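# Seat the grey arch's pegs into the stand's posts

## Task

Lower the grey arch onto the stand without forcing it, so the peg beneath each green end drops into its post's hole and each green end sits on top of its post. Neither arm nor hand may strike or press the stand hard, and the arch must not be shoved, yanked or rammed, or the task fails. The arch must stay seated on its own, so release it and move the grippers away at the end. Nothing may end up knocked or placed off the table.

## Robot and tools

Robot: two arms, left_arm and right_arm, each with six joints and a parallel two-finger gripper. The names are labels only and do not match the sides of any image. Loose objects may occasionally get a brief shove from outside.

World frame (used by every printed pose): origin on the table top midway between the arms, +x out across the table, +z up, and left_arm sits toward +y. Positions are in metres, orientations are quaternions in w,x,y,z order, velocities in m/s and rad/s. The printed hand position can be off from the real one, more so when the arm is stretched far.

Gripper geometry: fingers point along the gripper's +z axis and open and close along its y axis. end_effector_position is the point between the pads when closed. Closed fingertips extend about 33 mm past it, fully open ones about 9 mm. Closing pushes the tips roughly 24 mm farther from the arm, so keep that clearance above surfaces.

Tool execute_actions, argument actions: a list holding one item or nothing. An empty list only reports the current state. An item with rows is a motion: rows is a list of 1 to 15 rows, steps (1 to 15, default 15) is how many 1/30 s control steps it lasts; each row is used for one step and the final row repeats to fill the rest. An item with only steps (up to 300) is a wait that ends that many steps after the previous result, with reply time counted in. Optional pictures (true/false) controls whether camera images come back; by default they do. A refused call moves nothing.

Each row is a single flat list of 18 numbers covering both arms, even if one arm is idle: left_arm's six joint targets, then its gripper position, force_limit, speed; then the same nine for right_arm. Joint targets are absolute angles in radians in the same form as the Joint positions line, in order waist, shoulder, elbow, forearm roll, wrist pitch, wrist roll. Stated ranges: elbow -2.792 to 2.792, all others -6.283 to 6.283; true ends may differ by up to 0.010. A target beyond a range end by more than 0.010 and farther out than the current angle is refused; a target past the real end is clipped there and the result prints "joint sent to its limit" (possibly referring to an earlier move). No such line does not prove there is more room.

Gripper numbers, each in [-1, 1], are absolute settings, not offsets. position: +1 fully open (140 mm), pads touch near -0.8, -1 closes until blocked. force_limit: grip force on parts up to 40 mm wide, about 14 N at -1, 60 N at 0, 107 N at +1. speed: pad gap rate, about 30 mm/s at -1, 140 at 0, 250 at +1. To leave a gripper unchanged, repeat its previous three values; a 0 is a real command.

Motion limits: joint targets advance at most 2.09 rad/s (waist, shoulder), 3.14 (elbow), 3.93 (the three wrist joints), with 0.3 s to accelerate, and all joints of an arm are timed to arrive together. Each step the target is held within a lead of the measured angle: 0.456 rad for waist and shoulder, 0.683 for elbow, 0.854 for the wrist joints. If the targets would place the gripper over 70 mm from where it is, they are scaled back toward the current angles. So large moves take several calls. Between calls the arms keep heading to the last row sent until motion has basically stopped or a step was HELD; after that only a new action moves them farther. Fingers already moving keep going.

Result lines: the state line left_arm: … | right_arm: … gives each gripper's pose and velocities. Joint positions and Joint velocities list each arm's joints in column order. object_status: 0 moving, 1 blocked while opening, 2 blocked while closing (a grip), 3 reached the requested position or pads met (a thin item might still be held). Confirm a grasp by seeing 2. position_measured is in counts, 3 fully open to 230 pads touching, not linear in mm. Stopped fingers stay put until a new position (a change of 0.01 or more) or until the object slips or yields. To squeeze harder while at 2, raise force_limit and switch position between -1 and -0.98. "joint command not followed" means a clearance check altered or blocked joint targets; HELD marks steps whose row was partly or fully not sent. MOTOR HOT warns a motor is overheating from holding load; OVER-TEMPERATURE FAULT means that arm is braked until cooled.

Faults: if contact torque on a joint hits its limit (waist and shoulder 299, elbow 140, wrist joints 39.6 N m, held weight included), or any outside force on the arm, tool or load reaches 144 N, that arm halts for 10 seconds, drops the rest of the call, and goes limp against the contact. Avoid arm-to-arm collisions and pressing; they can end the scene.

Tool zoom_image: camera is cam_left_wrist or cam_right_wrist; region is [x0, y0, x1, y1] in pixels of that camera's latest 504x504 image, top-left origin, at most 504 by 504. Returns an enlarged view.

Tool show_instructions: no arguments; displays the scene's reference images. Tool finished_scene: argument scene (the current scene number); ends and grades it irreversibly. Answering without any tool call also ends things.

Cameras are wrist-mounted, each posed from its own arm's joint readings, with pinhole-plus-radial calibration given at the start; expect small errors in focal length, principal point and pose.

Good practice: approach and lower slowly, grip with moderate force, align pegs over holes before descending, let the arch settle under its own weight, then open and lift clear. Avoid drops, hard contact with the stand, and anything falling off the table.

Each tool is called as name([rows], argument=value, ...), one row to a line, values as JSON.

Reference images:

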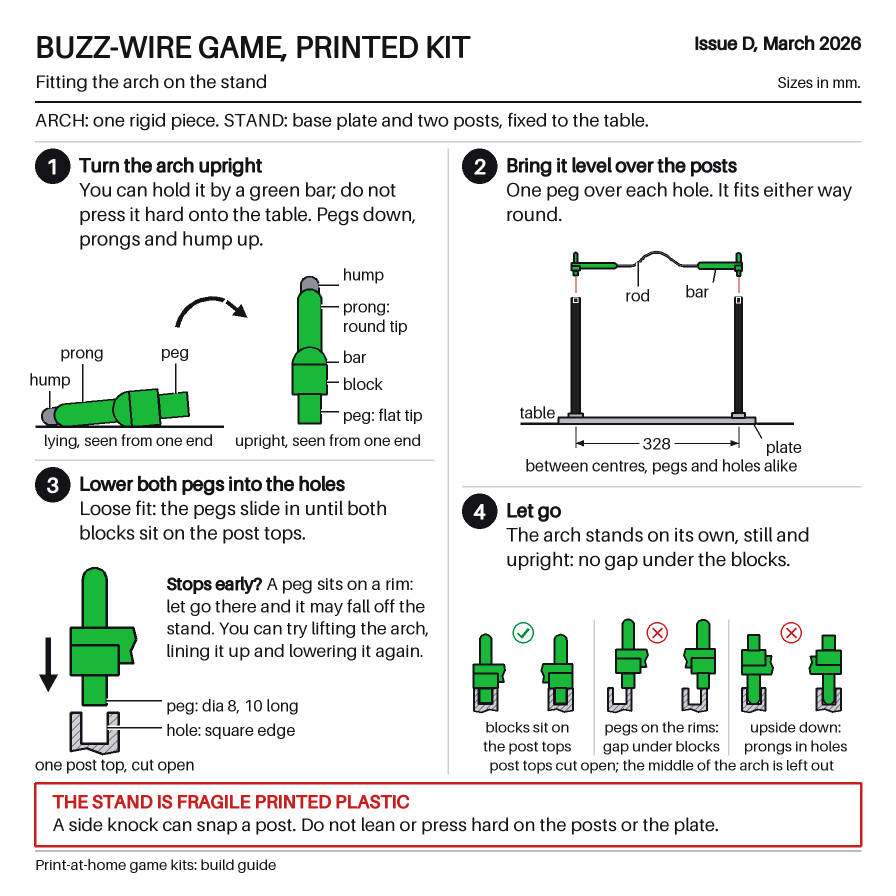

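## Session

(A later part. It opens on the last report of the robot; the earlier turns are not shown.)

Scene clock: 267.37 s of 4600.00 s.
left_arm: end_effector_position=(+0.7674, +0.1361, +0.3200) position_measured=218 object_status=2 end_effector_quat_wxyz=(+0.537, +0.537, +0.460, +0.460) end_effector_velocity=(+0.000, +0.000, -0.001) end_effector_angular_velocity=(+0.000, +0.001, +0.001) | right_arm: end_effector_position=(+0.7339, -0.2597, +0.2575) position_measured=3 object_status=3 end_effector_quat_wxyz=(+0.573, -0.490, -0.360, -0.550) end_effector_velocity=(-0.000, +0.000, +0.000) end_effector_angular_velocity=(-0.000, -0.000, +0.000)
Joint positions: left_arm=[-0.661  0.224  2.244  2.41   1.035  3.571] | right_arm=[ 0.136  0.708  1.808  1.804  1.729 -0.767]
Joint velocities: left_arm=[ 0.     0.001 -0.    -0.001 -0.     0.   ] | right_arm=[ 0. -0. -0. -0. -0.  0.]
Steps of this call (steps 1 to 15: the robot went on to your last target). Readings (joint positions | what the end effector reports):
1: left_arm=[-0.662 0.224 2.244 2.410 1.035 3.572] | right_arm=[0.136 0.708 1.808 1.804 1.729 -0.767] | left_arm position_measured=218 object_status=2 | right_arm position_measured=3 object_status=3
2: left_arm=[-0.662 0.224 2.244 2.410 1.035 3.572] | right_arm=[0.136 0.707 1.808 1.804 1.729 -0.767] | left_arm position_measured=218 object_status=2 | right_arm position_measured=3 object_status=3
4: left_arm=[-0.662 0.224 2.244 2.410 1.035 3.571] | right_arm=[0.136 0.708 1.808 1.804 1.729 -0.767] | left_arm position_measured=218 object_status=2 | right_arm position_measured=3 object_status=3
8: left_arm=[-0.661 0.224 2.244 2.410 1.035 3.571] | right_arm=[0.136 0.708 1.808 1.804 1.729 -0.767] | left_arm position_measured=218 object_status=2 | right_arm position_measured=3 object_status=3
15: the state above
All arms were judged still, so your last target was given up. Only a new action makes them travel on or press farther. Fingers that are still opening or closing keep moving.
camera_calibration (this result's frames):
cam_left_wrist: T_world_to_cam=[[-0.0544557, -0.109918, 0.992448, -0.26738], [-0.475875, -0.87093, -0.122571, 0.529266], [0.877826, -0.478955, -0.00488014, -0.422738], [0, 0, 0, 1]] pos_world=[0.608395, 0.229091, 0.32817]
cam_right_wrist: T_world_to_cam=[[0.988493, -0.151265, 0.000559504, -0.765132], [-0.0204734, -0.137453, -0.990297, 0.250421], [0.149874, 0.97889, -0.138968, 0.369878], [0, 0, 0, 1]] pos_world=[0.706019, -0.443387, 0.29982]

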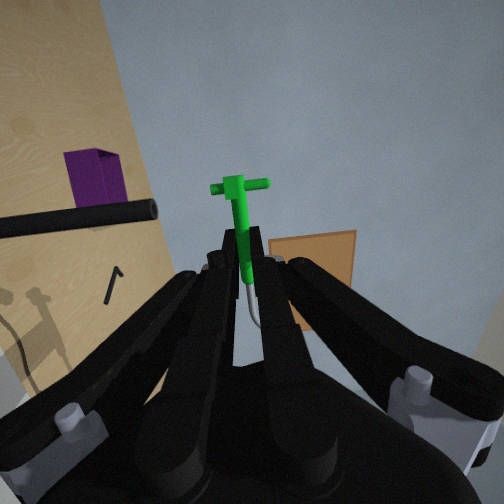

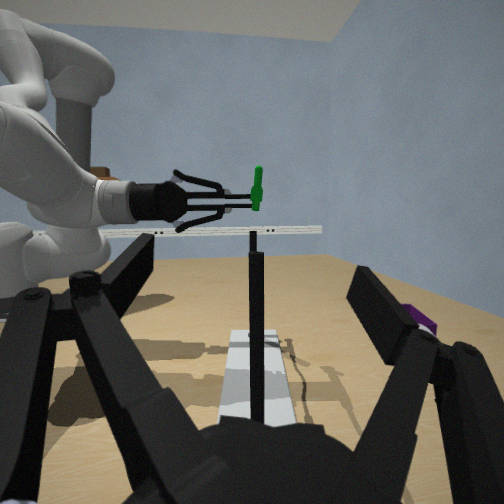

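zoom_image(camera="cam_left_wrist", region=[110, 160, 290, 250])

zoom_image(camera="cam_right_wrist", region=[206, 155, 306, 275])

Region (110, 160, 290, 250) of cam_left_wrist's 504x504 image, scaled by 2.800, with more detail than that image has.

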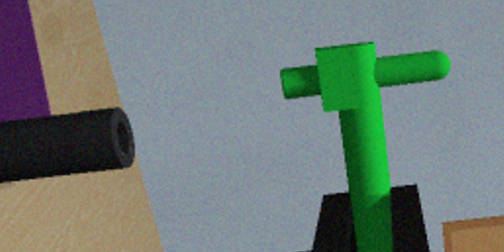

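Region (206, 155, 306, 275) of cam_right_wrist's 504x504 image, scaled by 4.200, with more detail than that image has.

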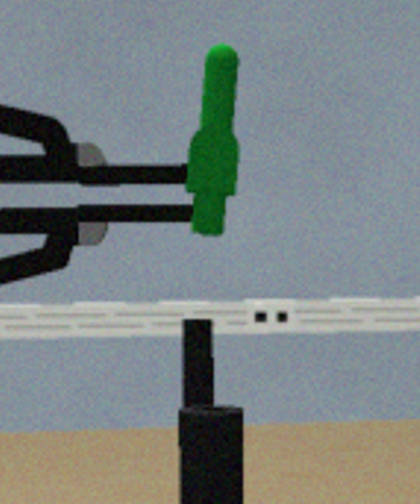

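execute_actions([
  {"rows": [[-0.6758,0.2811,2.2495,2.4521,1.1634,3.5165,-1,0,0,0.1294,0.7468,1.7206,1.8062,1.7211,-0.7191,1,0,0]], "steps": 15},
], pictures=false)

execute_actions([
  {"steps": 10},
])

Scene clock: 297.50 s of 4600.00 s.
left_arm: end_effector_position=(+0.7661, +0.1266, +0.3175) position_measured=218 object_status=2 end_effector_quat_wxyz=(+0.559, +0.515, +0.441, +0.478) end_effector_velocity=(-0.000, +0.000, -0.001) end_effector_angular_velocity=(+0.000, +0.001, -0.001) | right_arm: end_effector_position=(+0.7734, -0.2658, +0.2576) position_measured=3 object_status=3 end_effector_quat_wxyz=(+0.573, -0.490, -0.360, -0.550) end_effector_velocity=(-0.000, +0.000, -0.000) end_effector_angular_velocity=(-0.000, +0.001, +0.000)
Joint positions: left_arm=[-0.676  0.281  2.249  2.452  1.163  3.517] | right_arm=[ 0.129  0.747  1.721  1.806  1.721 -0.719]
Joint velocities: left_arm=[-0.    -0.     0.001  0.    -0.001 -0.   ] | right_arm=[ 0.     0.     0.    -0.    -0.001  0.   ]
Steps of this call (steps 1 to 90: nothing new was sent; then 26.63 s passed at rest; steps 91 to 105: all 15 steps of this action). Readings (joint positions | what the end effector reports):
91: left_arm=[-0.661 0.225 2.244 2.410 1.035 3.571] | right_arm=[0.135 0.708 1.807 1.804 1.729 -0.767] | left_arm position_measured=218 object_status=2 | right_arm position_measured=3 object_status=3
92: left_arm=[-0.662 0.228 2.244 2.413 1.044 3.567] | right_arm=[0.135 0.711 1.801 1.804 1.728 -0.763] | left_arm position_measured=218 object_status=2 | right_arm position_measured=3 object_status=3
94: left_arm=[-0.668 0.254 2.246 2.432 1.102 3.543] | right_arm=[0.132 0.731 1.755 1.804 1.724 -0.739] | left_arm position_measured=218 object_status=2 | right_arm position_measured=3 object_status=3
98: left_arm=[-0.676 0.281 2.249 2.452 1.163 3.517] | right_arm=[0.129 0.747 1.721 1.806 1.721 -0.719] | left_arm position_measured=218 object_status=2 | right_arm position_measured=3 object_status=3
105: the state above

Scene clock: 297.83 s of 4600.00 s.
left_arm: end_effector_position=(+0.7661, +0.1266, +0.3175) position_measured=218 object_status=2 end_effector_quat_wxyz=(+0.559, +0.515, +0.441, +0.478) end_effector_velocity=(+0.000, -0.000, -0.001) end_effector_angular_velocity=(+0.001, +0.001, -0.000) | right_arm: end_effector_position=(+0.7734, -0.2658, +0.2576) position_measured=3 object_status=3 end_effector_quat_wxyz=(+0.573, -0.490, -0.360, -0.550) end_effector_velocity=(-0.000, +0.000, +0.001) end_effector_angular_velocity=(+0.000, -0.001, -0.000)
Joint positions: left_arm=[-0.676  0.281  2.249  2.452  1.163  3.517] | right_arm=[ 0.129  0.747  1.721  1.806  1.721 -0.719]
Joint velocities: left_arm=[ 0.     0.001 -0.     0.    -0.     0.   ] | right_arm=[ 0.    -0.001  0.001  0.001  0.    -0.001]
Steps of this call (steps 1 to 10: the robot went on to your last target). Readings (joint positions | what the end effector reports):
1: left_arm=[-0.676 0.281 2.249 2.452 1.163 3.517] | right_arm=[0.129 0.747 1.721 1.806 1.721 -0.719] | left_arm position_measured=218 object_status=2 | right_arm position_measured=3 object_status=3
2: left_arm=[-0.676 0.281 2.249 2.452 1.163 3.517] | right_arm=[0.129 0.747 1.721 1.806 1.721 -0.719] | left_arm position_measured=218 object_status=2 | right_arm position_measured=3 object_status=3
4: left_arm=[-0.676 0.281 2.249 2.452 1.163 3.517] | right_arm=[0.129 0.747 1.721 1.806 1.721 -0.719] | left_arm position_measured=218 object_status=2 | right_arm position_measured=3 object_status=3
8: left_arm=[-0.676 0.281 2.249 2.452 1.163 3.517] | right_arm=[0.129 0.747 1.721 1.806 1.721 -0.719] | left_arm position_measured=218 object_status=2 | right_arm position_measured=3 object_status=3
10: the state above
camera_calibration (this result's frames):
cam_left_wrist: T_world_to_cam=[[-0.134653, -0.0974367, 0.986091, -0.204156], [-0.46485, -0.872642, -0.149703, 0.520474], [0.87509, -0.478542, 0.0722104, -0.448545], [0, 0, 0, 1]] pos_world=[0.606969, 0.219647, 0.311623]
cam_right_wrist: T_world_to_cam=[[0.988487, -0.151307, 0.000581484, -0.805137], [-0.0204471, -0.137387, -0.990306, 0.250432], [0.14992, 0.978893, -0.138899, 0.369873], [0, 0, 0, 1]] pos_world=[0.745537, -0.449482, 0.299848]

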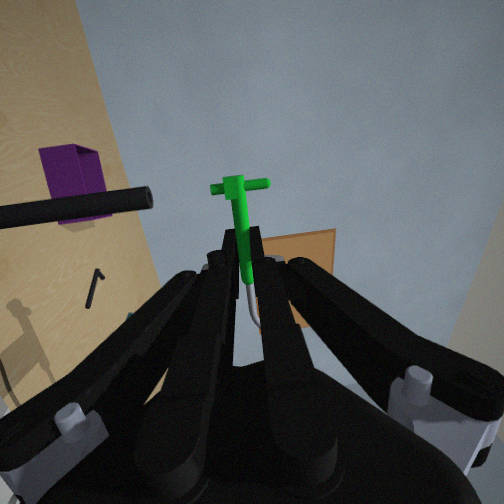

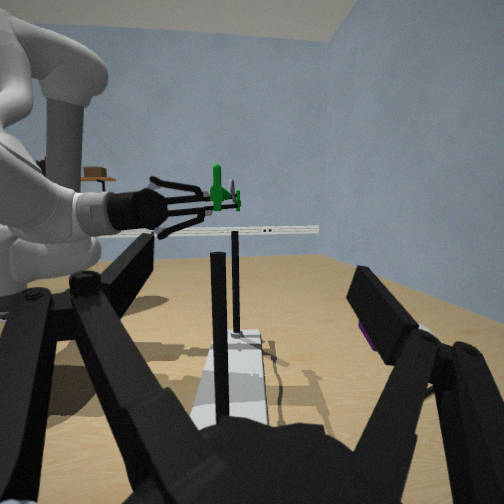

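zoom_image(camera="cam_right_wrist", region=[180, 155, 280, 275])

zoom_image(camera="cam_left_wrist", region=[110, 160, 290, 250])

Region (180, 155, 280, 275) of cam_right_wrist's 504x504 image, scaled by 4.200, with more detail than that image has.

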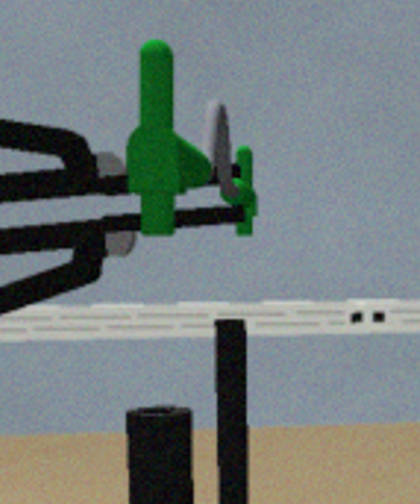

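Region (110, 160, 290, 250) of cam_left_wrist's 504x504 image, scaled by 2.800, with more detail than that image has.

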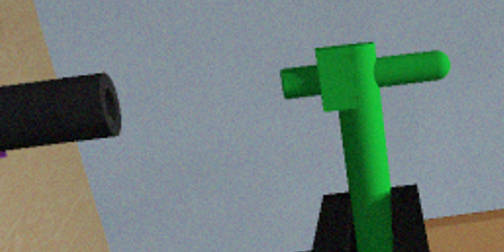

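execute_actions([
  {"rows": [[-0.6966,0.3228,2.2641,2.4216,1.2223,3.4975,-1,0,0,0.1294,0.7468,1.7206,1.8062,1.7211,-0.7191,1,0,0]], "steps": 15},
], pictures=false)

execute_actions([
  {"steps": 10},
])

zoom_image(camera="cam_right_wrist", region=[180, 155, 280, 275])

zoom_image(camera="cam_left_wrist", region=[110, 160, 290, 250])

Scene clock: 321.60 s of 4600.00 s.
left_arm: end_effector_position=(+0.7592, +0.1280, +0.2923) position_measured=218 object_status=2 end_effector_quat_wxyz=(+0.553, +0.510, +0.447, +0.485) end_effector_velocity=(+0.001, -0.000, +0.001) end_effector_angular_velocity=(-0.003, -0.001, +0.002) | right_arm: end_effector_position=(+0.7734, -0.2658, +0.2576) position_measured=3 object_status=3 end_effector_quat_wxyz=(+0.573, -0.490, -0.360, -0.550) end_effector_velocity=(+0.000, +0.000, -0.001) end_effector_angular_velocity=(-0.000, +0.001, -0.000)
Joint positions: left_arm=[-0.697  0.323  2.264  2.422  1.222  3.498] | right_arm=[ 0.129  0.747  1.721  1.806  1.721 -0.719]
Joint velocities: left_arm=[-0.     0.001 -0.002 -0.002  0.001 -0.   ] | right_arm=[-0.     0.001 -0.001 -0.    -0.001  0.   ]
Steps of this call (steps 1 to 15: the robot went on to your last target; steps 16 to 90: nothing new was sent; then 20.27 s passed at rest; steps 91 to 105: all 15 steps of this action). Readings (joint positions | what the end effector reports):
91: left_arm=[-0.676 0.281 2.250 2.452 1.164 3.516] | right_arm=[0.129 0.747 1.721 1.806 1.721 -0.719] | left_arm position_measured=218 object_status=2 | right_arm position_measured=3 object_status=3
92: left_arm=[-0.678 0.285 2.251 2.450 1.170 3.514] | right_arm=[0.129 0.747 1.721 1.806 1.721 -0.719] | left_arm position_measured=218 object_status=2 | right_arm position_measured=3 object_status=3
94: left_arm=[-0.691 0.312 2.260 2.430 1.207 3.502] | right_arm=[0.129 0.747 1.721 1.806 1.721 -0.719] | left_arm position_measured=218 object_status=2 | right_arm position_measured=3 object_status=3
98: left_arm=[-0.697 0.323 2.264 2.422 1.222 3.498] | right_arm=[0.129 0.747 1.721 1.806 1.721 -0.719] | left_arm position_measured=218 object_status=2 | right_arm position_measured=3 object_status=3
105: the state above

Scene clock: 321.93 s of 4600.00 s.
left_arm: end_effector_position=(+0.7593, +0.1279, +0.2925) position_measured=218 object_status=2 end_effector_quat_wxyz=(+0.553, +0.509, +0.447, +0.485) end_effector_velocity=(-0.000, -0.000, +0.000) end_effector_angular_velocity=(-0.000, -0.001, -0.001) | right_arm: end_effector_position=(+0.7734, -0.2658, +0.2576) position_measured=3 object_status=3 end_effector_quat_wxyz=(+0.573, -0.490, -0.360, -0.550) end_effector_velocity=(-0.000, +0.000, -0.000) end_effector_angular_velocity=(+0.000, -0.000, +0.001)
Joint positions: left_arm=[-0.697  0.323  2.264  2.422  1.222  3.497] | right_arm=[ 0.129  0.747  1.721  1.806  1.721 -0.719]
Joint velocities: left_arm=[ 0.    -0.    -0.     0.001  0.    -0.   ] | right_arm=[ 0.     0.001 -0.    -0.     0.001 -0.   ]
Steps of this call (steps 1 to 10: the robot went on to your last target). Readings (joint positions | what the end effector reports):
1: left_arm=[-0.697 0.323 2.264 2.422 1.222 3.498] | right_arm=[0.129 0.747 1.721 1.806 1.721 -0.719] | left_arm position_measured=218 object_status=2 | right_arm position_measured=3 object_status=3
2: left_arm=[-0.697 0.323 2.264 2.422 1.222 3.498] | right_arm=[0.129 0.747 1.721 1.806 1.721 -0.719] | left_arm position_measured=218 object_status=2 | right_arm position_measured=3 object_status=3
4: left_arm=[-0.697 0.323 2.264 2.422 1.222 3.498] | right_arm=[0.129 0.747 1.721 1.806 1.721 -0.719] | left_arm position_measured=218 object_status=2 | right_arm position_measured=3 object_status=3
8: left_arm=[-0.697 0.323 2.264 2.422 1.222 3.497] | right_arm=[0.129 0.747 1.721 1.806 1.721 -0.719] | left_arm position_measured=218 object_status=2 | right_arm position_measured=3 object_status=3
10: the state above
camera_calibration (this result's frames):
cam_left_wrist: T_world_to_cam=[[-0.132266, -0.100628, 0.986093, -0.181684], [-0.443768, -0.883552, -0.149688, 0.500071], [0.886327, -0.457395, 0.0722086, -0.451417], [0, 0, 0, 1]] pos_world=[0.597988, 0.21708, 0.286607]
cam_right_wrist: T_world_to_cam=[[0.988484, -0.151327, 0.000574305, -0.805149], [-0.0204572, -0.137386, -0.990306, 0.250432], [0.149939, 0.97889, -0.1389, 0.369872], [0, 0, 0, 1]] pos_world=[0.745541, -0.449499, 0.299842]

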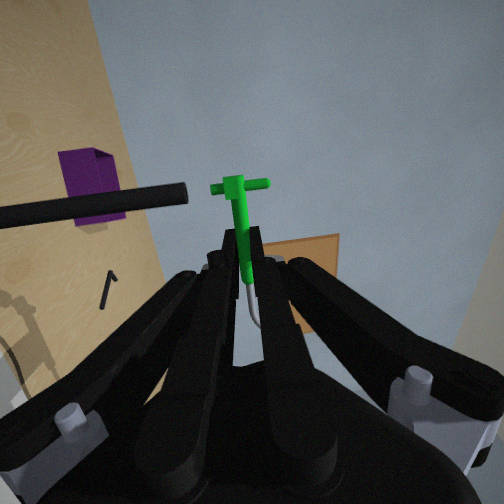

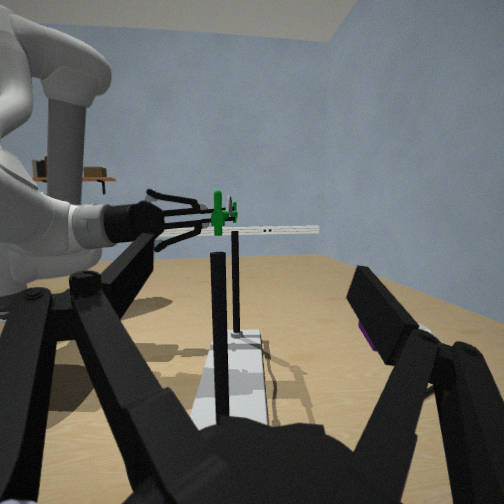

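Region (180, 155, 280, 275) of cam_right_wrist's 504x504 image, scaled by 4.200, with more detail than that image has.

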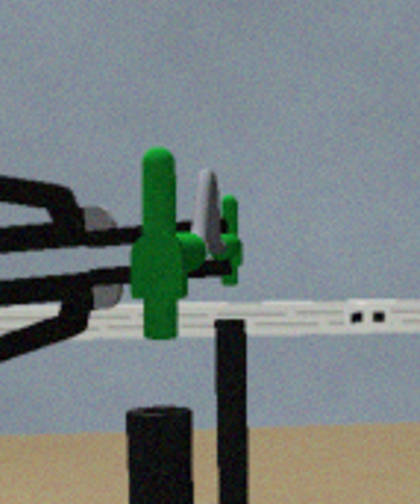

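Region (110, 160, 290, 250) of cam_left_wrist's 504x504 image, scaled by 2.800, with more detail than that image has.

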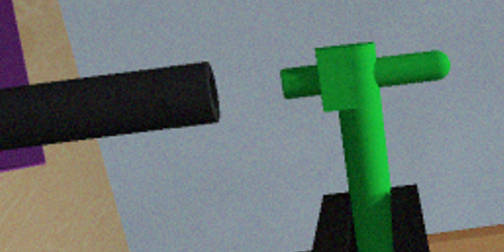

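execute_actions([
  {"rows": [[-0.6964,0.3441,2.2694,2.4281,1.2423,3.4789,-1,0,0,0.1294,0.7468,1.7206,1.8062,1.7211,-0.7191,1,0,0]], "steps": 15},
])

zoom_image(camera="cam_right_wrist", region=[190, 180, 270, 276])

zoom_image(camera="cam_left_wrist", region=[150, 160, 290, 230])

Scene clock: 334.93 s of 4600.00 s.
left_arm: end_effector_position=(+0.7592, +0.1282, +0.2806) position_measured=218 object_status=2 end_effector_quat_wxyz=(+0.553, +0.509, +0.447, +0.485) end_effector_velocity=(-0.000, +0.000, -0.001) end_effector_angular_velocity=(+0.000, +0.002, +0.000) | right_arm: end_effector_position=(+0.7734, -0.2658, +0.2576) position_measured=3 object_status=3 end_effector_quat_wxyz=(+0.573, -0.490, -0.360, -0.550) end_effector_velocity=(-0.000, +0.000, +0.001) end_effector_angular_velocity=(-0.000, -0.001, +0.000)
Joint positions: left_arm=[-0.696  0.344  2.269  2.428  1.242  3.479] | right_arm=[ 0.129  0.747  1.721  1.806  1.721 -0.719]
Joint velocities: left_arm=[ 0.     0.001  0.    -0.001 -0.001 -0.   ] | right_arm=[ 0.    -0.001  0.    -0.    -0.    -0.   ]
Steps of this call (steps 1 to 15: the robot went on to your last target; steps 16 to 90: nothing new was sent; then 9.50 s passed at rest; steps 91 to 105: all 15 steps of this action). Readings (joint positions | what the end effector reports):
91: left_arm=[-0.697 0.323 2.264 2.422 1.222 3.497] | right_arm=[0.129 0.747 1.721 1.806 1.721 -0.719] | left_arm position_measured=218 object_status=2 | right_arm position_measured=3 object_status=3
92: left_arm=[-0.697 0.326 2.264 2.422 1.227 3.494] | right_arm=[0.129 0.747 1.721 1.806 1.721 -0.719] | left_arm position_measured=218 object_status=2 | right_arm position_measured=3 object_status=3
94: left_arm=[-0.696 0.343 2.269 2.427 1.241 3.480] | right_arm=[0.129 0.747 1.721 1.806 1.721 -0.719] | left_arm position_measured=218 object_status=2 | right_arm position_measured=3 object_status=3
98: left_arm=[-0.696 0.344 2.269 2.428 1.242 3.479] | right_arm=[0.129 0.747 1.721 1.806 1.721 -0.719] | left_arm position_measured=218 object_status=2 | right_arm position_measured=3 object_status=3
105: the state above
camera_calibration (this result's frames):
cam_left_wrist: T_world_to_cam=[[-0.132407, -0.100595, 0.986078, -0.169831], [-0.44376, -0.88355, -0.149722, 0.4985], [0.88631, -0.457406, 0.0723479, -0.450394], [0, 0, 0, 1]] pos_world=[0.597917, 0.217352, 0.274688]
cam_right_wrist: T_world_to_cam=[[0.988484, -0.151328, 0.000574207, -0.805149], [-0.0204573, -0.137386, -0.990306, 0.250432], [0.149939, 0.97889, -0.1389, 0.369872], [0, 0, 0, 1]] pos_world=[0.745541, -0.449499, 0.299842]

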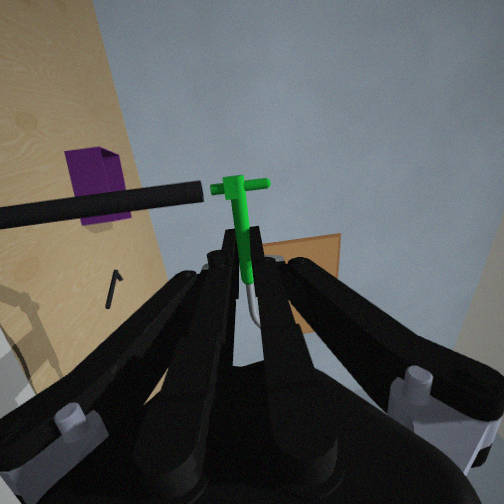

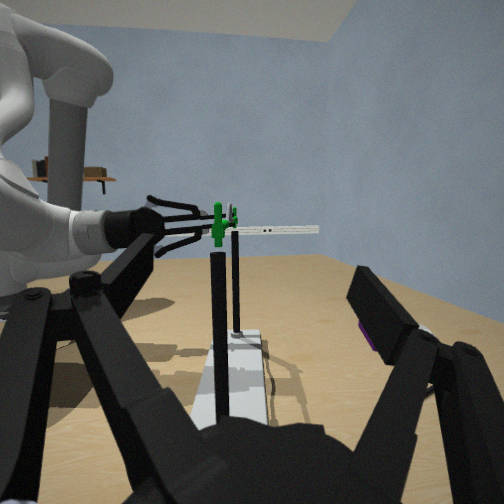

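Region (190, 180, 270, 276) of cam_right_wrist's 504x504 image, scaled by 5.250, with more detail than that image has.

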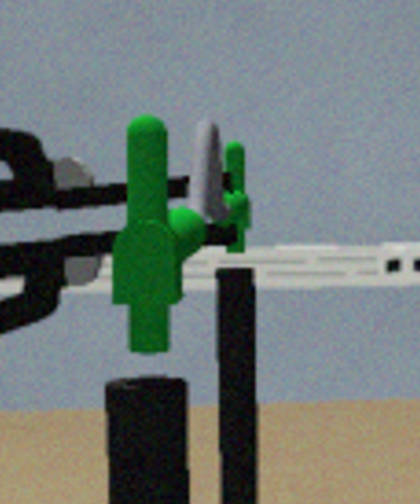

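Region (150, 160, 290, 230) of cam_left_wrist's 504x504 image, scaled by 3.600, with more detail than that image has.

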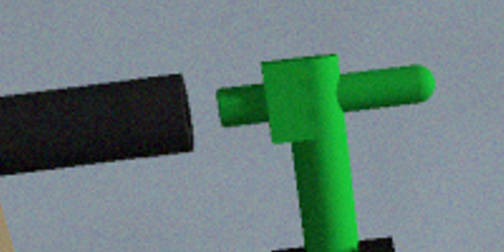

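execute_actions([
  {"rows": [[-0.6963,0.34994,2.27057,2.4299,1.24752,3.4710,-1,0,0,0.1294,0.7468,1.7206,1.8062,1.7211,-0.7191,1,0,0],[-0.6963,0.34994,2.27057,2.4299,1.24752,3.4710,-1,0,0,0.1294,0.7468,1.7206,1.8062,1.7211,-0.7191,1,0,0],[-0.6963,0.34994,2.27057,2.4299,1.24752,3.4710,-1,0,0,0.1294,0.7468,1.7206,1.8062,1.7211,-0.7191,1,0,0],[-0.6963,0.34994,2.27057,2.4299,1.24752,3.4710,-1,0,0,0.1294,0.7468,1.7206,1.8062,1.7211,-0.7191,1,0,0],[-0.6963,0.34994,2.27057,2.4299,1.24752,3.4710,-1,0,0,0.1294,0.7468,1.7206,1.8062,1.7211,-0.7191,1,0,0],[-0.6963,0.35578,2.27174,2.4317,1.25274,3.4660,-1,0,0,0.1294,0.7468,1.7206,1.8062,1.7211,-0.7191,1,0,0]], "steps": 12},
])

zoom_image(camera="cam_right_wrist", region=[190, 180, 270, 276])

zoom_image(camera="cam_left_wrist", region=[150, 160, 290, 230])

Scene clock: 367.53 s of 4600.00 s.
left_arm: end_effector_position=(+0.7592, +0.1281, +0.2741) position_measured=218 object_status=2 end_effector_quat_wxyz=(+0.554, +0.509, +0.447, +0.484) end_effector_velocity=(-0.000, -0.000, +0.001) end_effector_angular_velocity=(-0.001, -0.001, -0.001) | right_arm: end_effector_position=(+0.7734, -0.2658, +0.2576) position_measured=3 object_status=3 end_effector_quat_wxyz=(+0.573, -0.490, -0.360, -0.550) end_effector_velocity=(-0.000, +0.000, +0.001) end_effector_angular_velocity=(-0.000, -0.000, -0.000)
Joint positions: left_arm=[-0.696  0.356  2.272  2.432  1.253  3.466] | right_arm=[ 0.129  0.747  1.721  1.806  1.721 -0.719]
Joint velocities: left_arm=[-0.    -0.001  0.     0.001 -0.    -0.   ] | right_arm=[-0.    -0.001  0.001  0.    -0.    -0.   ]
Steps of this call (steps 1 to 15: the robot went on to your last target; steps 16 to 90: nothing new was sent; then 29.20 s passed at rest; steps 91 to 102: all 12 steps of this action). Readings (joint positions | what the end effector reports):
91: left_arm=[-0.696 0.344 2.269 2.428 1.242 3.479] | right_arm=[0.129 0.747 1.721 1.806 1.721 -0.719] | left_arm position_measured=218 object_status=2 | right_arm position_measured=3 object_status=3
92: left_arm=[-0.696 0.347 2.270 2.429 1.245 3.475] | right_arm=[0.129 0.747 1.721 1.806 1.721 -0.719] | left_arm position_measured=218 object_status=2 | right_arm position_measured=3 object_status=3
94: left_arm=[-0.696 0.350 2.271 2.430 1.247 3.471] | right_arm=[0.129 0.747 1.721 1.806 1.721 -0.719] | left_arm position_measured=218 object_status=2 | right_arm position_measured=3 object_status=3
98: left_arm=[-0.696 0.355 2.272 2.432 1.252 3.466] | right_arm=[0.129 0.747 1.721 1.806 1.721 -0.719] | left_arm position_measured=218 object_status=2 | right_arm position_measured=3 object_status=3
102: the state above
camera_calibration (this result's frames):
cam_left_wrist: T_world_to_cam=[[-0.131942, -0.0977206, 0.986429, -0.164232], [-0.444432, -0.883671, -0.146987, 0.497248], [0.886042, -0.457795, 0.0731633, -0.449911], [0, 0, 0, 1]] pos_world=[0.597964, 0.217388, 0.268009]
cam_right_wrist: T_world_to_cam=[[0.988484, -0.151327, 0.000573928, -0.805149], [-0.0204576, -0.137387, -0.990306, 0.250432], [0.149939, 0.97889, -0.1389, 0.369872], [0, 0, 0, 1]] pos_world=[0.745541, -0.449499, 0.299842]

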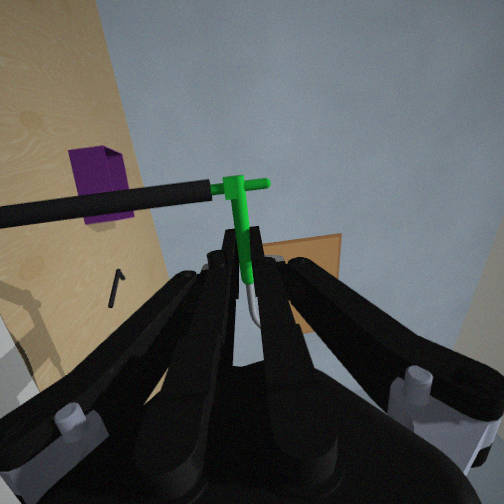

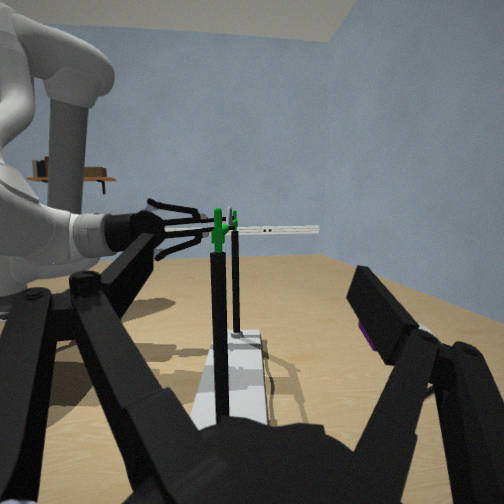

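Region (190, 180, 270, 276) of cam_right_wrist's 504x504 image, scaled by 5.250, with more detail than that image has.

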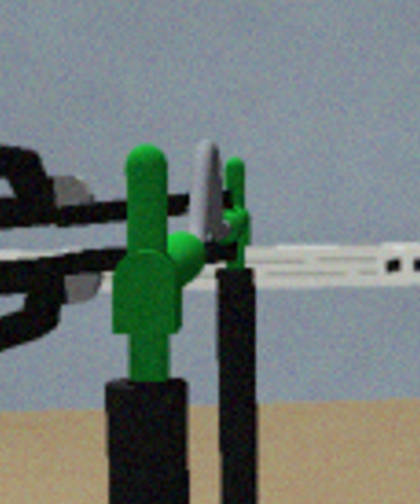

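Region (150, 160, 290, 230) of cam_left_wrist's 504x504 image, scaled by 3.600, with more detail than that image has.

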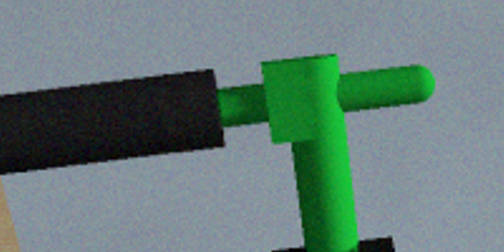

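execute_actions([
  {"rows": [[-0.6962,0.36017,2.27262,2.43305,1.25666,3.4623,-1,0,0,0.1294,0.7468,1.7206,1.8062,1.7211,-0.7191,1,0,0],[-0.6962,0.36017,2.27262,2.43305,1.25666,3.4623,-1,0,0,0.1294,0.7468,1.7206,1.8062,1.7211,-0.7191,1,0,0],[-0.6962,0.36017,2.27262,2.43305,1.25666,3.4623,-1,0,0,0.1294,0.7468,1.7206,1.8062,1.7211,-0.7191,1,0,0],[-0.6962,0.36017,2.27262,2.43305,1.25666,3.4623,-1,0,0,0.1294,0.7468,1.7206,1.8062,1.7211,-0.7191,1,0,0],[-0.6962,0.36017,2.27262,2.43305,1.25666,3.4623,-1,0,0,0.1294,0.7468,1.7206,1.8062,1.7211,-0.7191,1,0,0],[-0.6962,0.36017,2.27262,2.43305,1.25666,3.4623,-1,0,0,0.1294,0.7468,1.7206,1.8062,1.7211,-0.7191,1,0,0],[-0.6962,0.36455,2.2735,2.4344,1.26057,3.4586,-1,0,0,0.1294,0.7468,1.7206,1.8062,1.7211,-0.7191,1,0,0]], "steps": 14},
])

zoom_image(camera="cam_right_wrist", region=[190, 180, 270, 276])

zoom_image(camera="cam_left_wrist", region=[150, 160, 290, 230])

Scene clock: 378.10 s of 4600.00 s.
left_arm: end_effector_position=(+0.7592, +0.1280, +0.2694) position_measured=218 object_status=2 end_effector_quat_wxyz=(+0.554, +0.509, +0.447, +0.484) end_effector_velocity=(-0.000, -0.000, -0.001) end_effector_angular_velocity=(+0.002, +0.001, -0.001) | right_arm: end_effector_position=(+0.7734, -0.2658, +0.2576) position_measured=3 object_status=3 end_effector_quat_wxyz=(+0.573, -0.490, -0.360, -0.550) end_effector_velocity=(+0.000, -0.000, +0.002) end_effector_angular_velocity=(-0.000, -0.004, -0.000)
Joint positions: left_arm=[-0.696  0.365  2.273  2.434  1.261  3.459] | right_arm=[ 0.129  0.747  1.721  1.806  1.721 -0.719]
Joint velocities: left_arm=[ 0.     0.001  0.     0.001 -0.001  0.   ] | right_arm=[-0.    -0.002 -0.001 -0.     0.    -0.001]
Steps of this call (steps 1 to 15: the robot went on to your last target; steps 16 to 90: nothing new was sent; then 7.10 s passed at rest; steps 91 to 104: all 14 steps of this action). Readings (joint positions | what the end effector reports):
91: left_arm=[-0.696 0.356 2.272 2.432 1.253 3.466] | right_arm=[0.129 0.747 1.721 1.806 1.721 -0.719] | left_arm position_measured=218 object_status=2 | right_arm position_measured=3 object_status=3
92: left_arm=[-0.696 0.358 2.272 2.432 1.255 3.464] | right_arm=[0.129 0.747 1.721 1.806 1.721 -0.719] | left_arm position_measured=218 object_status=2 | right_arm position_measured=3 object_status=3
94: left_arm=[-0.696 0.360 2.272 2.433 1.257 3.462] | right_arm=[0.129 0.747 1.721 1.806 1.721 -0.719] | left_arm position_measured=218 object_status=2 | right_arm position_measured=3 object_status=3
98: left_arm=[-0.696 0.362 2.273 2.434 1.259 3.460] | right_arm=[0.129 0.747 1.721 1.806 1.721 -0.719] | left_arm position_measured=218 object_status=2 | right_arm position_measured=3 object_status=3
104: the state above
camera_calibration (this result's frames):
cam_left_wrist: T_world_to_cam=[[-0.13209, -0.0974742, 0.986433, -0.159556], [-0.444814, -0.883499, -0.146867, 0.496643], [0.885829, -0.458179, 0.0733438, -0.449457], [0, 0, 0, 1]] pos_world=[0.59798, 0.217299, 0.263297]
cam_right_wrist: T_world_to_cam=[[0.988484, -0.151328, 0.000573948, -0.805149], [-0.0204576, -0.137386, -0.990306, 0.250432], [0.149939, 0.97889, -0.1389, 0.369872], [0, 0, 0, 1]] pos_world=[0.745541, -0.449499, 0.299842]

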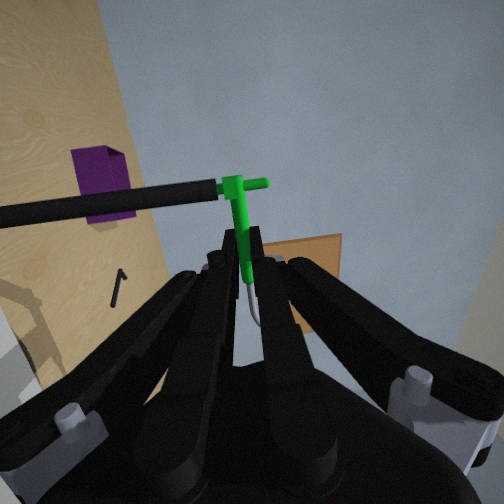

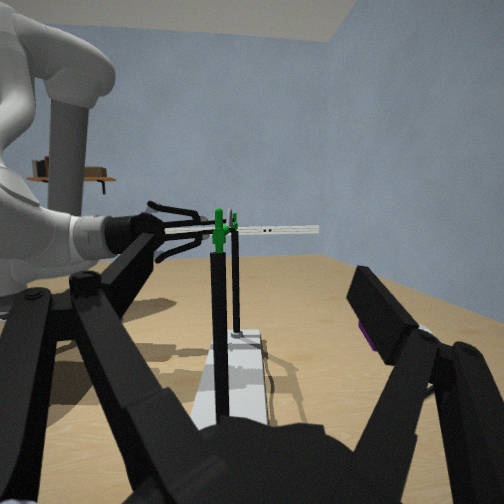

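Region (190, 180, 270, 276) of cam_right_wrist's 504x504 image, scaled by 5.250, with more detail than that image has.

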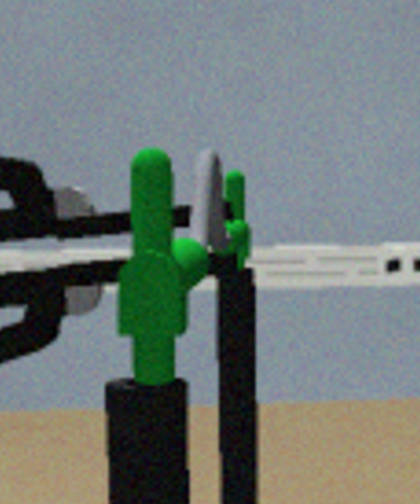

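Region (150, 160, 290, 230) of cam_left_wrist's 504x504 image, scaled by 3.600, with more detail than that image has.

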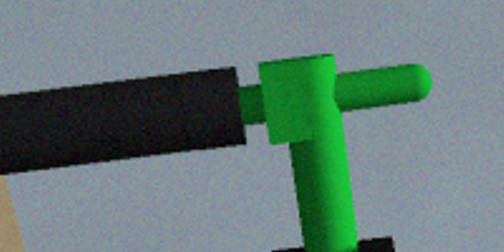

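execute_actions([
  {"rows": [[-0.6963,0.35578,2.27174,2.4317,1.25274,3.4660,-1,0,0,0.1294,0.7468,1.7206,1.8062,1.7211,-0.7191,1,0,0],[-0.6963,0.35578,2.27174,2.4317,1.25274,3.4660,-1,0,0,0.1294,0.7468,1.7206,1.8062,1.7211,-0.7191,1,0,0],[-0.6963,0.35578,2.27174,2.4317,1.25274,3.4660,-1,0,0,0.1294,0.7468,1.7206,1.8062,1.7211,-0.7191,1,0,0],[-0.6963,0.35578,2.27174,2.4317,1.25274,3.4660,-1,0,0,0.1294,0.7468,1.7206,1.8062,1.7211,-0.7191,1,0,0],[-0.6963,0.34994,2.27057,2.4299,1.24752,3.4710,-1,0,0,0.1294,0.7468,1.7206,1.8062,1.7211,-0.7191,1,0,0]], "steps": 12},
])

zoom_image(camera="cam_right_wrist", region=[190, 180, 270, 276])

zoom_image(camera="cam_left_wrist", region=[150, 160, 290, 230])

Scene clock: 384.70 s of 4600.00 s.
left_arm: end_effector_position=(+0.7592, +0.1282, +0.2773) position_measured=218 object_status=2 end_effector_quat_wxyz=(+0.554, +0.509, +0.447, +0.484) end_effector_velocity=(+0.000, -0.000, -0.000) end_effector_angular_velocity=(-0.001, +0.001, +0.000) | right_arm: end_effector_position=(+0.7734, -0.2658, +0.2576) position_measured=3 object_status=3 end_effector_quat_wxyz=(+0.573, -0.490, -0.360, -0.550) end_effector_velocity=(-0.000, +0.000, -0.000) end_effector_angular_velocity=(-0.001, +0.001, -0.001)
Joint positions: left_arm=[-0.696  0.35   2.271  2.43   1.248  3.471] | right_arm=[ 0.129  0.747  1.721  1.806  1.721 -0.719]
Joint velocities: left_arm=[-0.    -0.    -0.    -0.001 -0.001 -0.   ] | right_arm=[-0.    -0.     0.002  0.    -0.001  0.   ]
Steps of this call (steps 1 to 15: the robot went on to your last target; steps 16 to 90: nothing new was sent; then 3.20 s passed at rest; steps 91 to 102: all 12 steps of this action). Readings (joint positions | what the end effector reports):
91: left_arm=[-0.696 0.365 2.274 2.434 1.260 3.459] | right_arm=[0.129 0.747 1.721 1.806 1.721 -0.719] | left_arm position_measured=218 object_status=2 | right_arm position_measured=3 object_status=3
92: left_arm=[-0.696 0.362 2.273 2.434 1.257 3.461] | right_arm=[0.129 0.747 1.721 1.806 1.721 -0.719] | left_arm position_measured=218 object_status=2 | right_arm position_measured=3 object_status=3
94: left_arm=[-0.696 0.356 2.272 2.432 1.253 3.466] | right_arm=[0.129 0.747 1.721 1.806 1.721 -0.719] | left_arm position_measured=218 object_status=2 | right_arm position_measured=3 object_status=3
98: left_arm=[-0.696 0.350 2.271 2.430 1.248 3.471] | right_arm=[0.129 0.747 1.721 1.806 1.721 -0.719] | left_arm position_measured=218 object_status=2 | right_arm position_measured=3 object_status=3
102: the state above
camera_calibration (this result's frames):
cam_left_wrist: T_world_to_cam=[[-0.131899, -0.0978532, 0.986422, -0.167348], [-0.444162, -0.883794, -0.147063, 0.497671], [0.886184, -0.457528, 0.0731089, -0.450244], [0, 0, 0, 1]] pos_world=[0.597973, 0.217464, 0.271181]
cam_right_wrist: T_world_to_cam=[[0.988484, -0.151327, 0.000573959, -0.805149], [-0.0204575, -0.137386, -0.990306, 0.250432], [0.149939, 0.97889, -0.1389, 0.369872], [0, 0, 0, 1]] pos_world=[0.745541, -0.449499, 0.299842]

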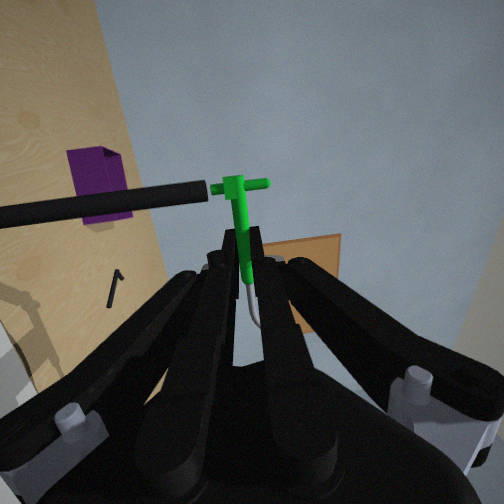

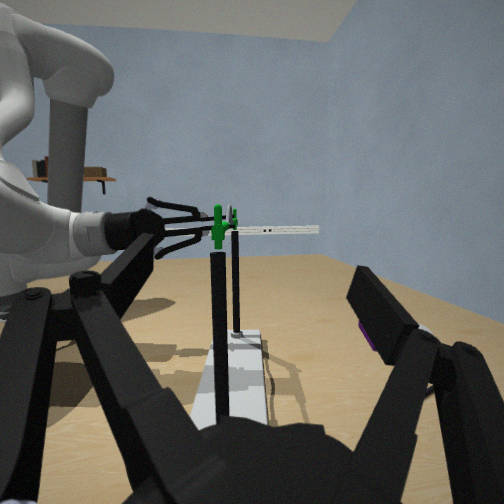

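Region (190, 180, 270, 276) of cam_right_wrist's 504x504 image, scaled by 5.250, with more detail than that image has.

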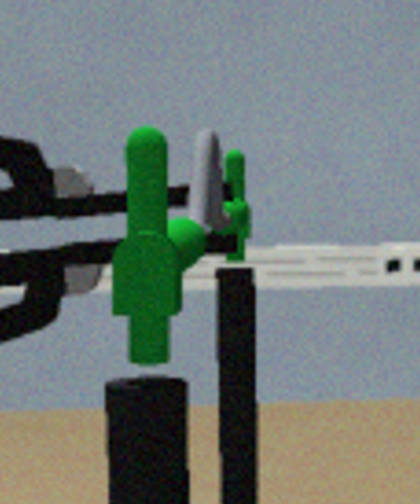

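Region (150, 160, 290, 230) of cam_left_wrist's 504x504 image, scaled by 3.600, with more detail than that image has.

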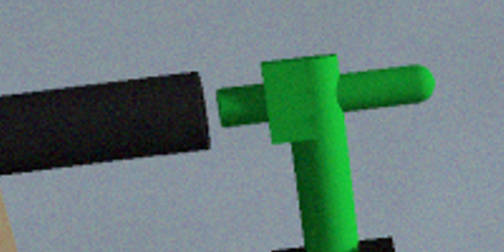

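zoom_image(camera="cam_left_wrist", region=[185, 170, 245, 210])

zoom_image(camera="cam_right_wrist", region=[200, 225, 250, 265])

Region (185, 170, 245, 210) of cam_left_wrist's 504x504 image, scaled by 8.400, with more detail than that image has.

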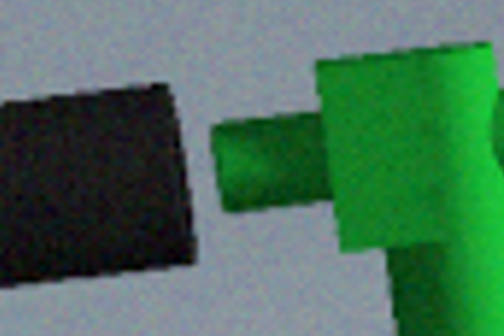

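Region (200, 225, 250, 265) of cam_right_wrist's 504x504 image, scaled by 10.080, with more detail than that image has; it fills the top 403 rows of this view, and the rest is white.

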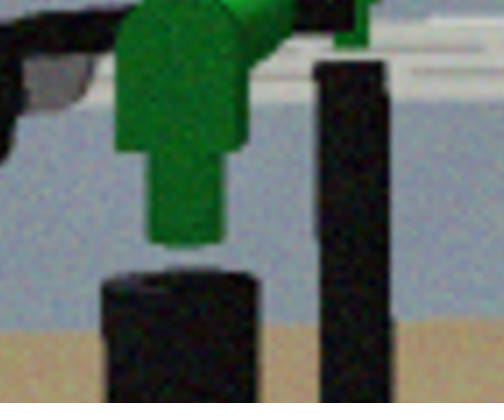

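zoom_image(camera="cam_right_wrist", region=[220, 205, 250, 241])

Region (220, 205, 250, 241) of cam_right_wrist's 504x504 image, scaled by 14.000, with more detail than that image has.

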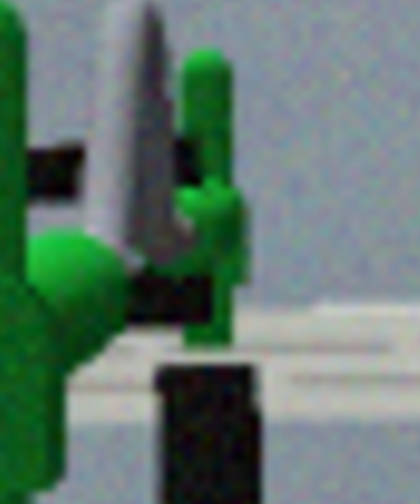

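execute_actions([
  {"rows": [[-0.69528,0.34945,2.27143,2.43295,1.24683,3.46951,-1,0,0,0.1294,0.7468,1.7206,1.8062,1.7211,-0.7191,1,0,0]], "steps": 12},
], pictures=true)

zoom_image(camera="cam_right_wrist", region=[200, 205, 250, 265])

zoom_image(camera="cam_left_wrist", region=[185, 170, 245, 210])

Scene clock: 454.63 s of 4600.00 s.
left_arm: end_effector_position=(+0.7592, +0.1282, +0.2774) position_measured=218 object_status=2 end_effector_quat_wxyz=(+0.554, +0.509, +0.447, +0.484) end_effector_velocity=(+0.000, +0.000, -0.001) end_effector_angular_velocity=(+0.001, +0.001, +0.000) | right_arm: end_effector_position=(+0.7734, -0.2658, +0.2576) position_measured=3 object_status=3 end_effector_quat_wxyz=(+0.573, -0.490, -0.360, -0.550) end_effector_velocity=(+0.000, -0.000, +0.000) end_effector_angular_velocity=(+0.000, -0.001, -0.000)
Joint positions: left_arm=[-0.695  0.349  2.271  2.433  1.247  3.47 ] | right_arm=[ 0.129  0.747  1.721  1.806  1.721 -0.719]
Joint velocities: left_arm=[ 0.     0.001  0.001  0.    -0.    -0.   ] | right_arm=[-0.     0.    -0.     0.     0.    -0.001]
Steps of this call (steps 1 to 15: the robot went on to your last target; steps 16 to 90: nothing new was sent; then 66.53 s passed at rest; steps 91 to 102: all 12 steps of this action). Readings (joint positions | what the end effector reports):
91: left_arm=[-0.696 0.350 2.271 2.430 1.248 3.471] | right_arm=[0.129 0.747 1.721 1.806 1.721 -0.719] | left_arm position_measured=218 object_status=2 | right_arm position_measured=3 object_status=3
92: left_arm=[-0.696 0.350 2.271 2.431 1.247 3.471] | right_arm=[0.129 0.747 1.721 1.806 1.721 -0.719] | left_arm position_measured=218 object_status=2 | right_arm position_measured=3 object_status=3
94: left_arm=[-0.696 0.349 2.271 2.432 1.247 3.470] | right_arm=[0.129 0.747 1.721 1.806 1.721 -0.719] | left_arm position_measured=218 object_status=2 | right_arm position_measured=3 object_status=3
98: left_arm=[-0.695 0.349 2.271 2.433 1.247 3.470] | right_arm=[0.129 0.747 1.721 1.806 1.721 -0.719] | left_arm position_measured=218 object_status=2 | right_arm position_measured=3 object_status=3
102: the state above
camera_calibration (this result's frames):
cam_left_wrist: T_world_to_cam=[[-0.132228, -0.0973887, 0.986423, -0.167304], [-0.445911, -0.882933, -0.146945, 0.498803], [0.885256, -0.459288, 0.0733218, -0.449346], [0, 0, 0, 1]] pos_world=[0.598086, 0.217737, 0.271275]
cam_right_wrist: T_world_to_cam=[[0.988484, -0.151328, 0.000574108, -0.805149], [-0.0204574, -0.137386, -0.990306, 0.250432], [0.149939, 0.97889, -0.1389, 0.369872], [0, 0, 0, 1]] pos_world=[0.745541, -0.449499, 0.299842]

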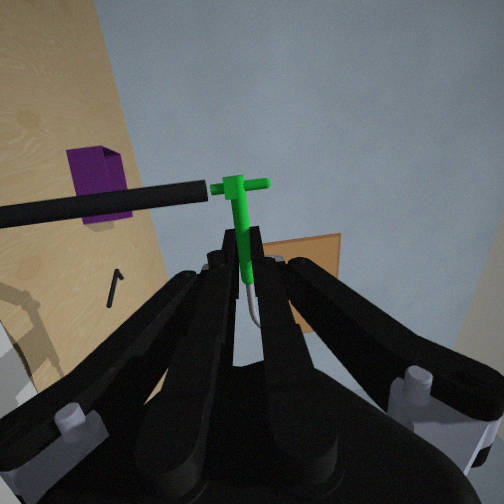

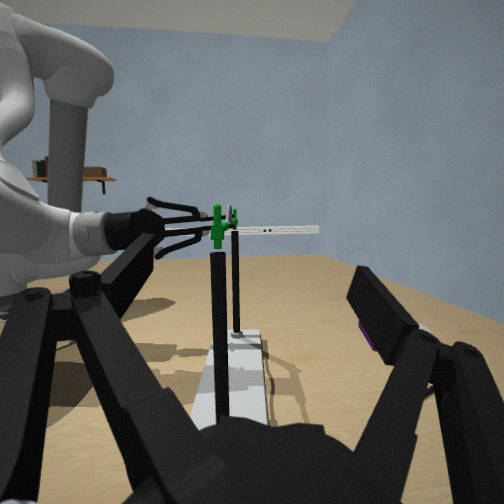

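Region (200, 205, 250, 265) of cam_right_wrist's 504x504 image, scaled by 8.400, with more detail than that image has.

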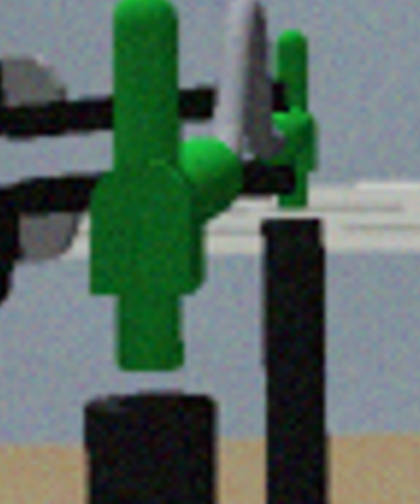

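Region (185, 170, 245, 210) of cam_left_wrist's 504x504 image, scaled by 8.400, with more detail than that image has.

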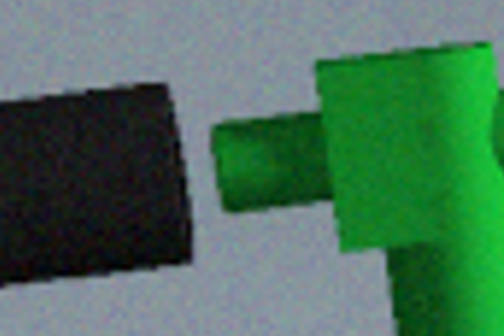

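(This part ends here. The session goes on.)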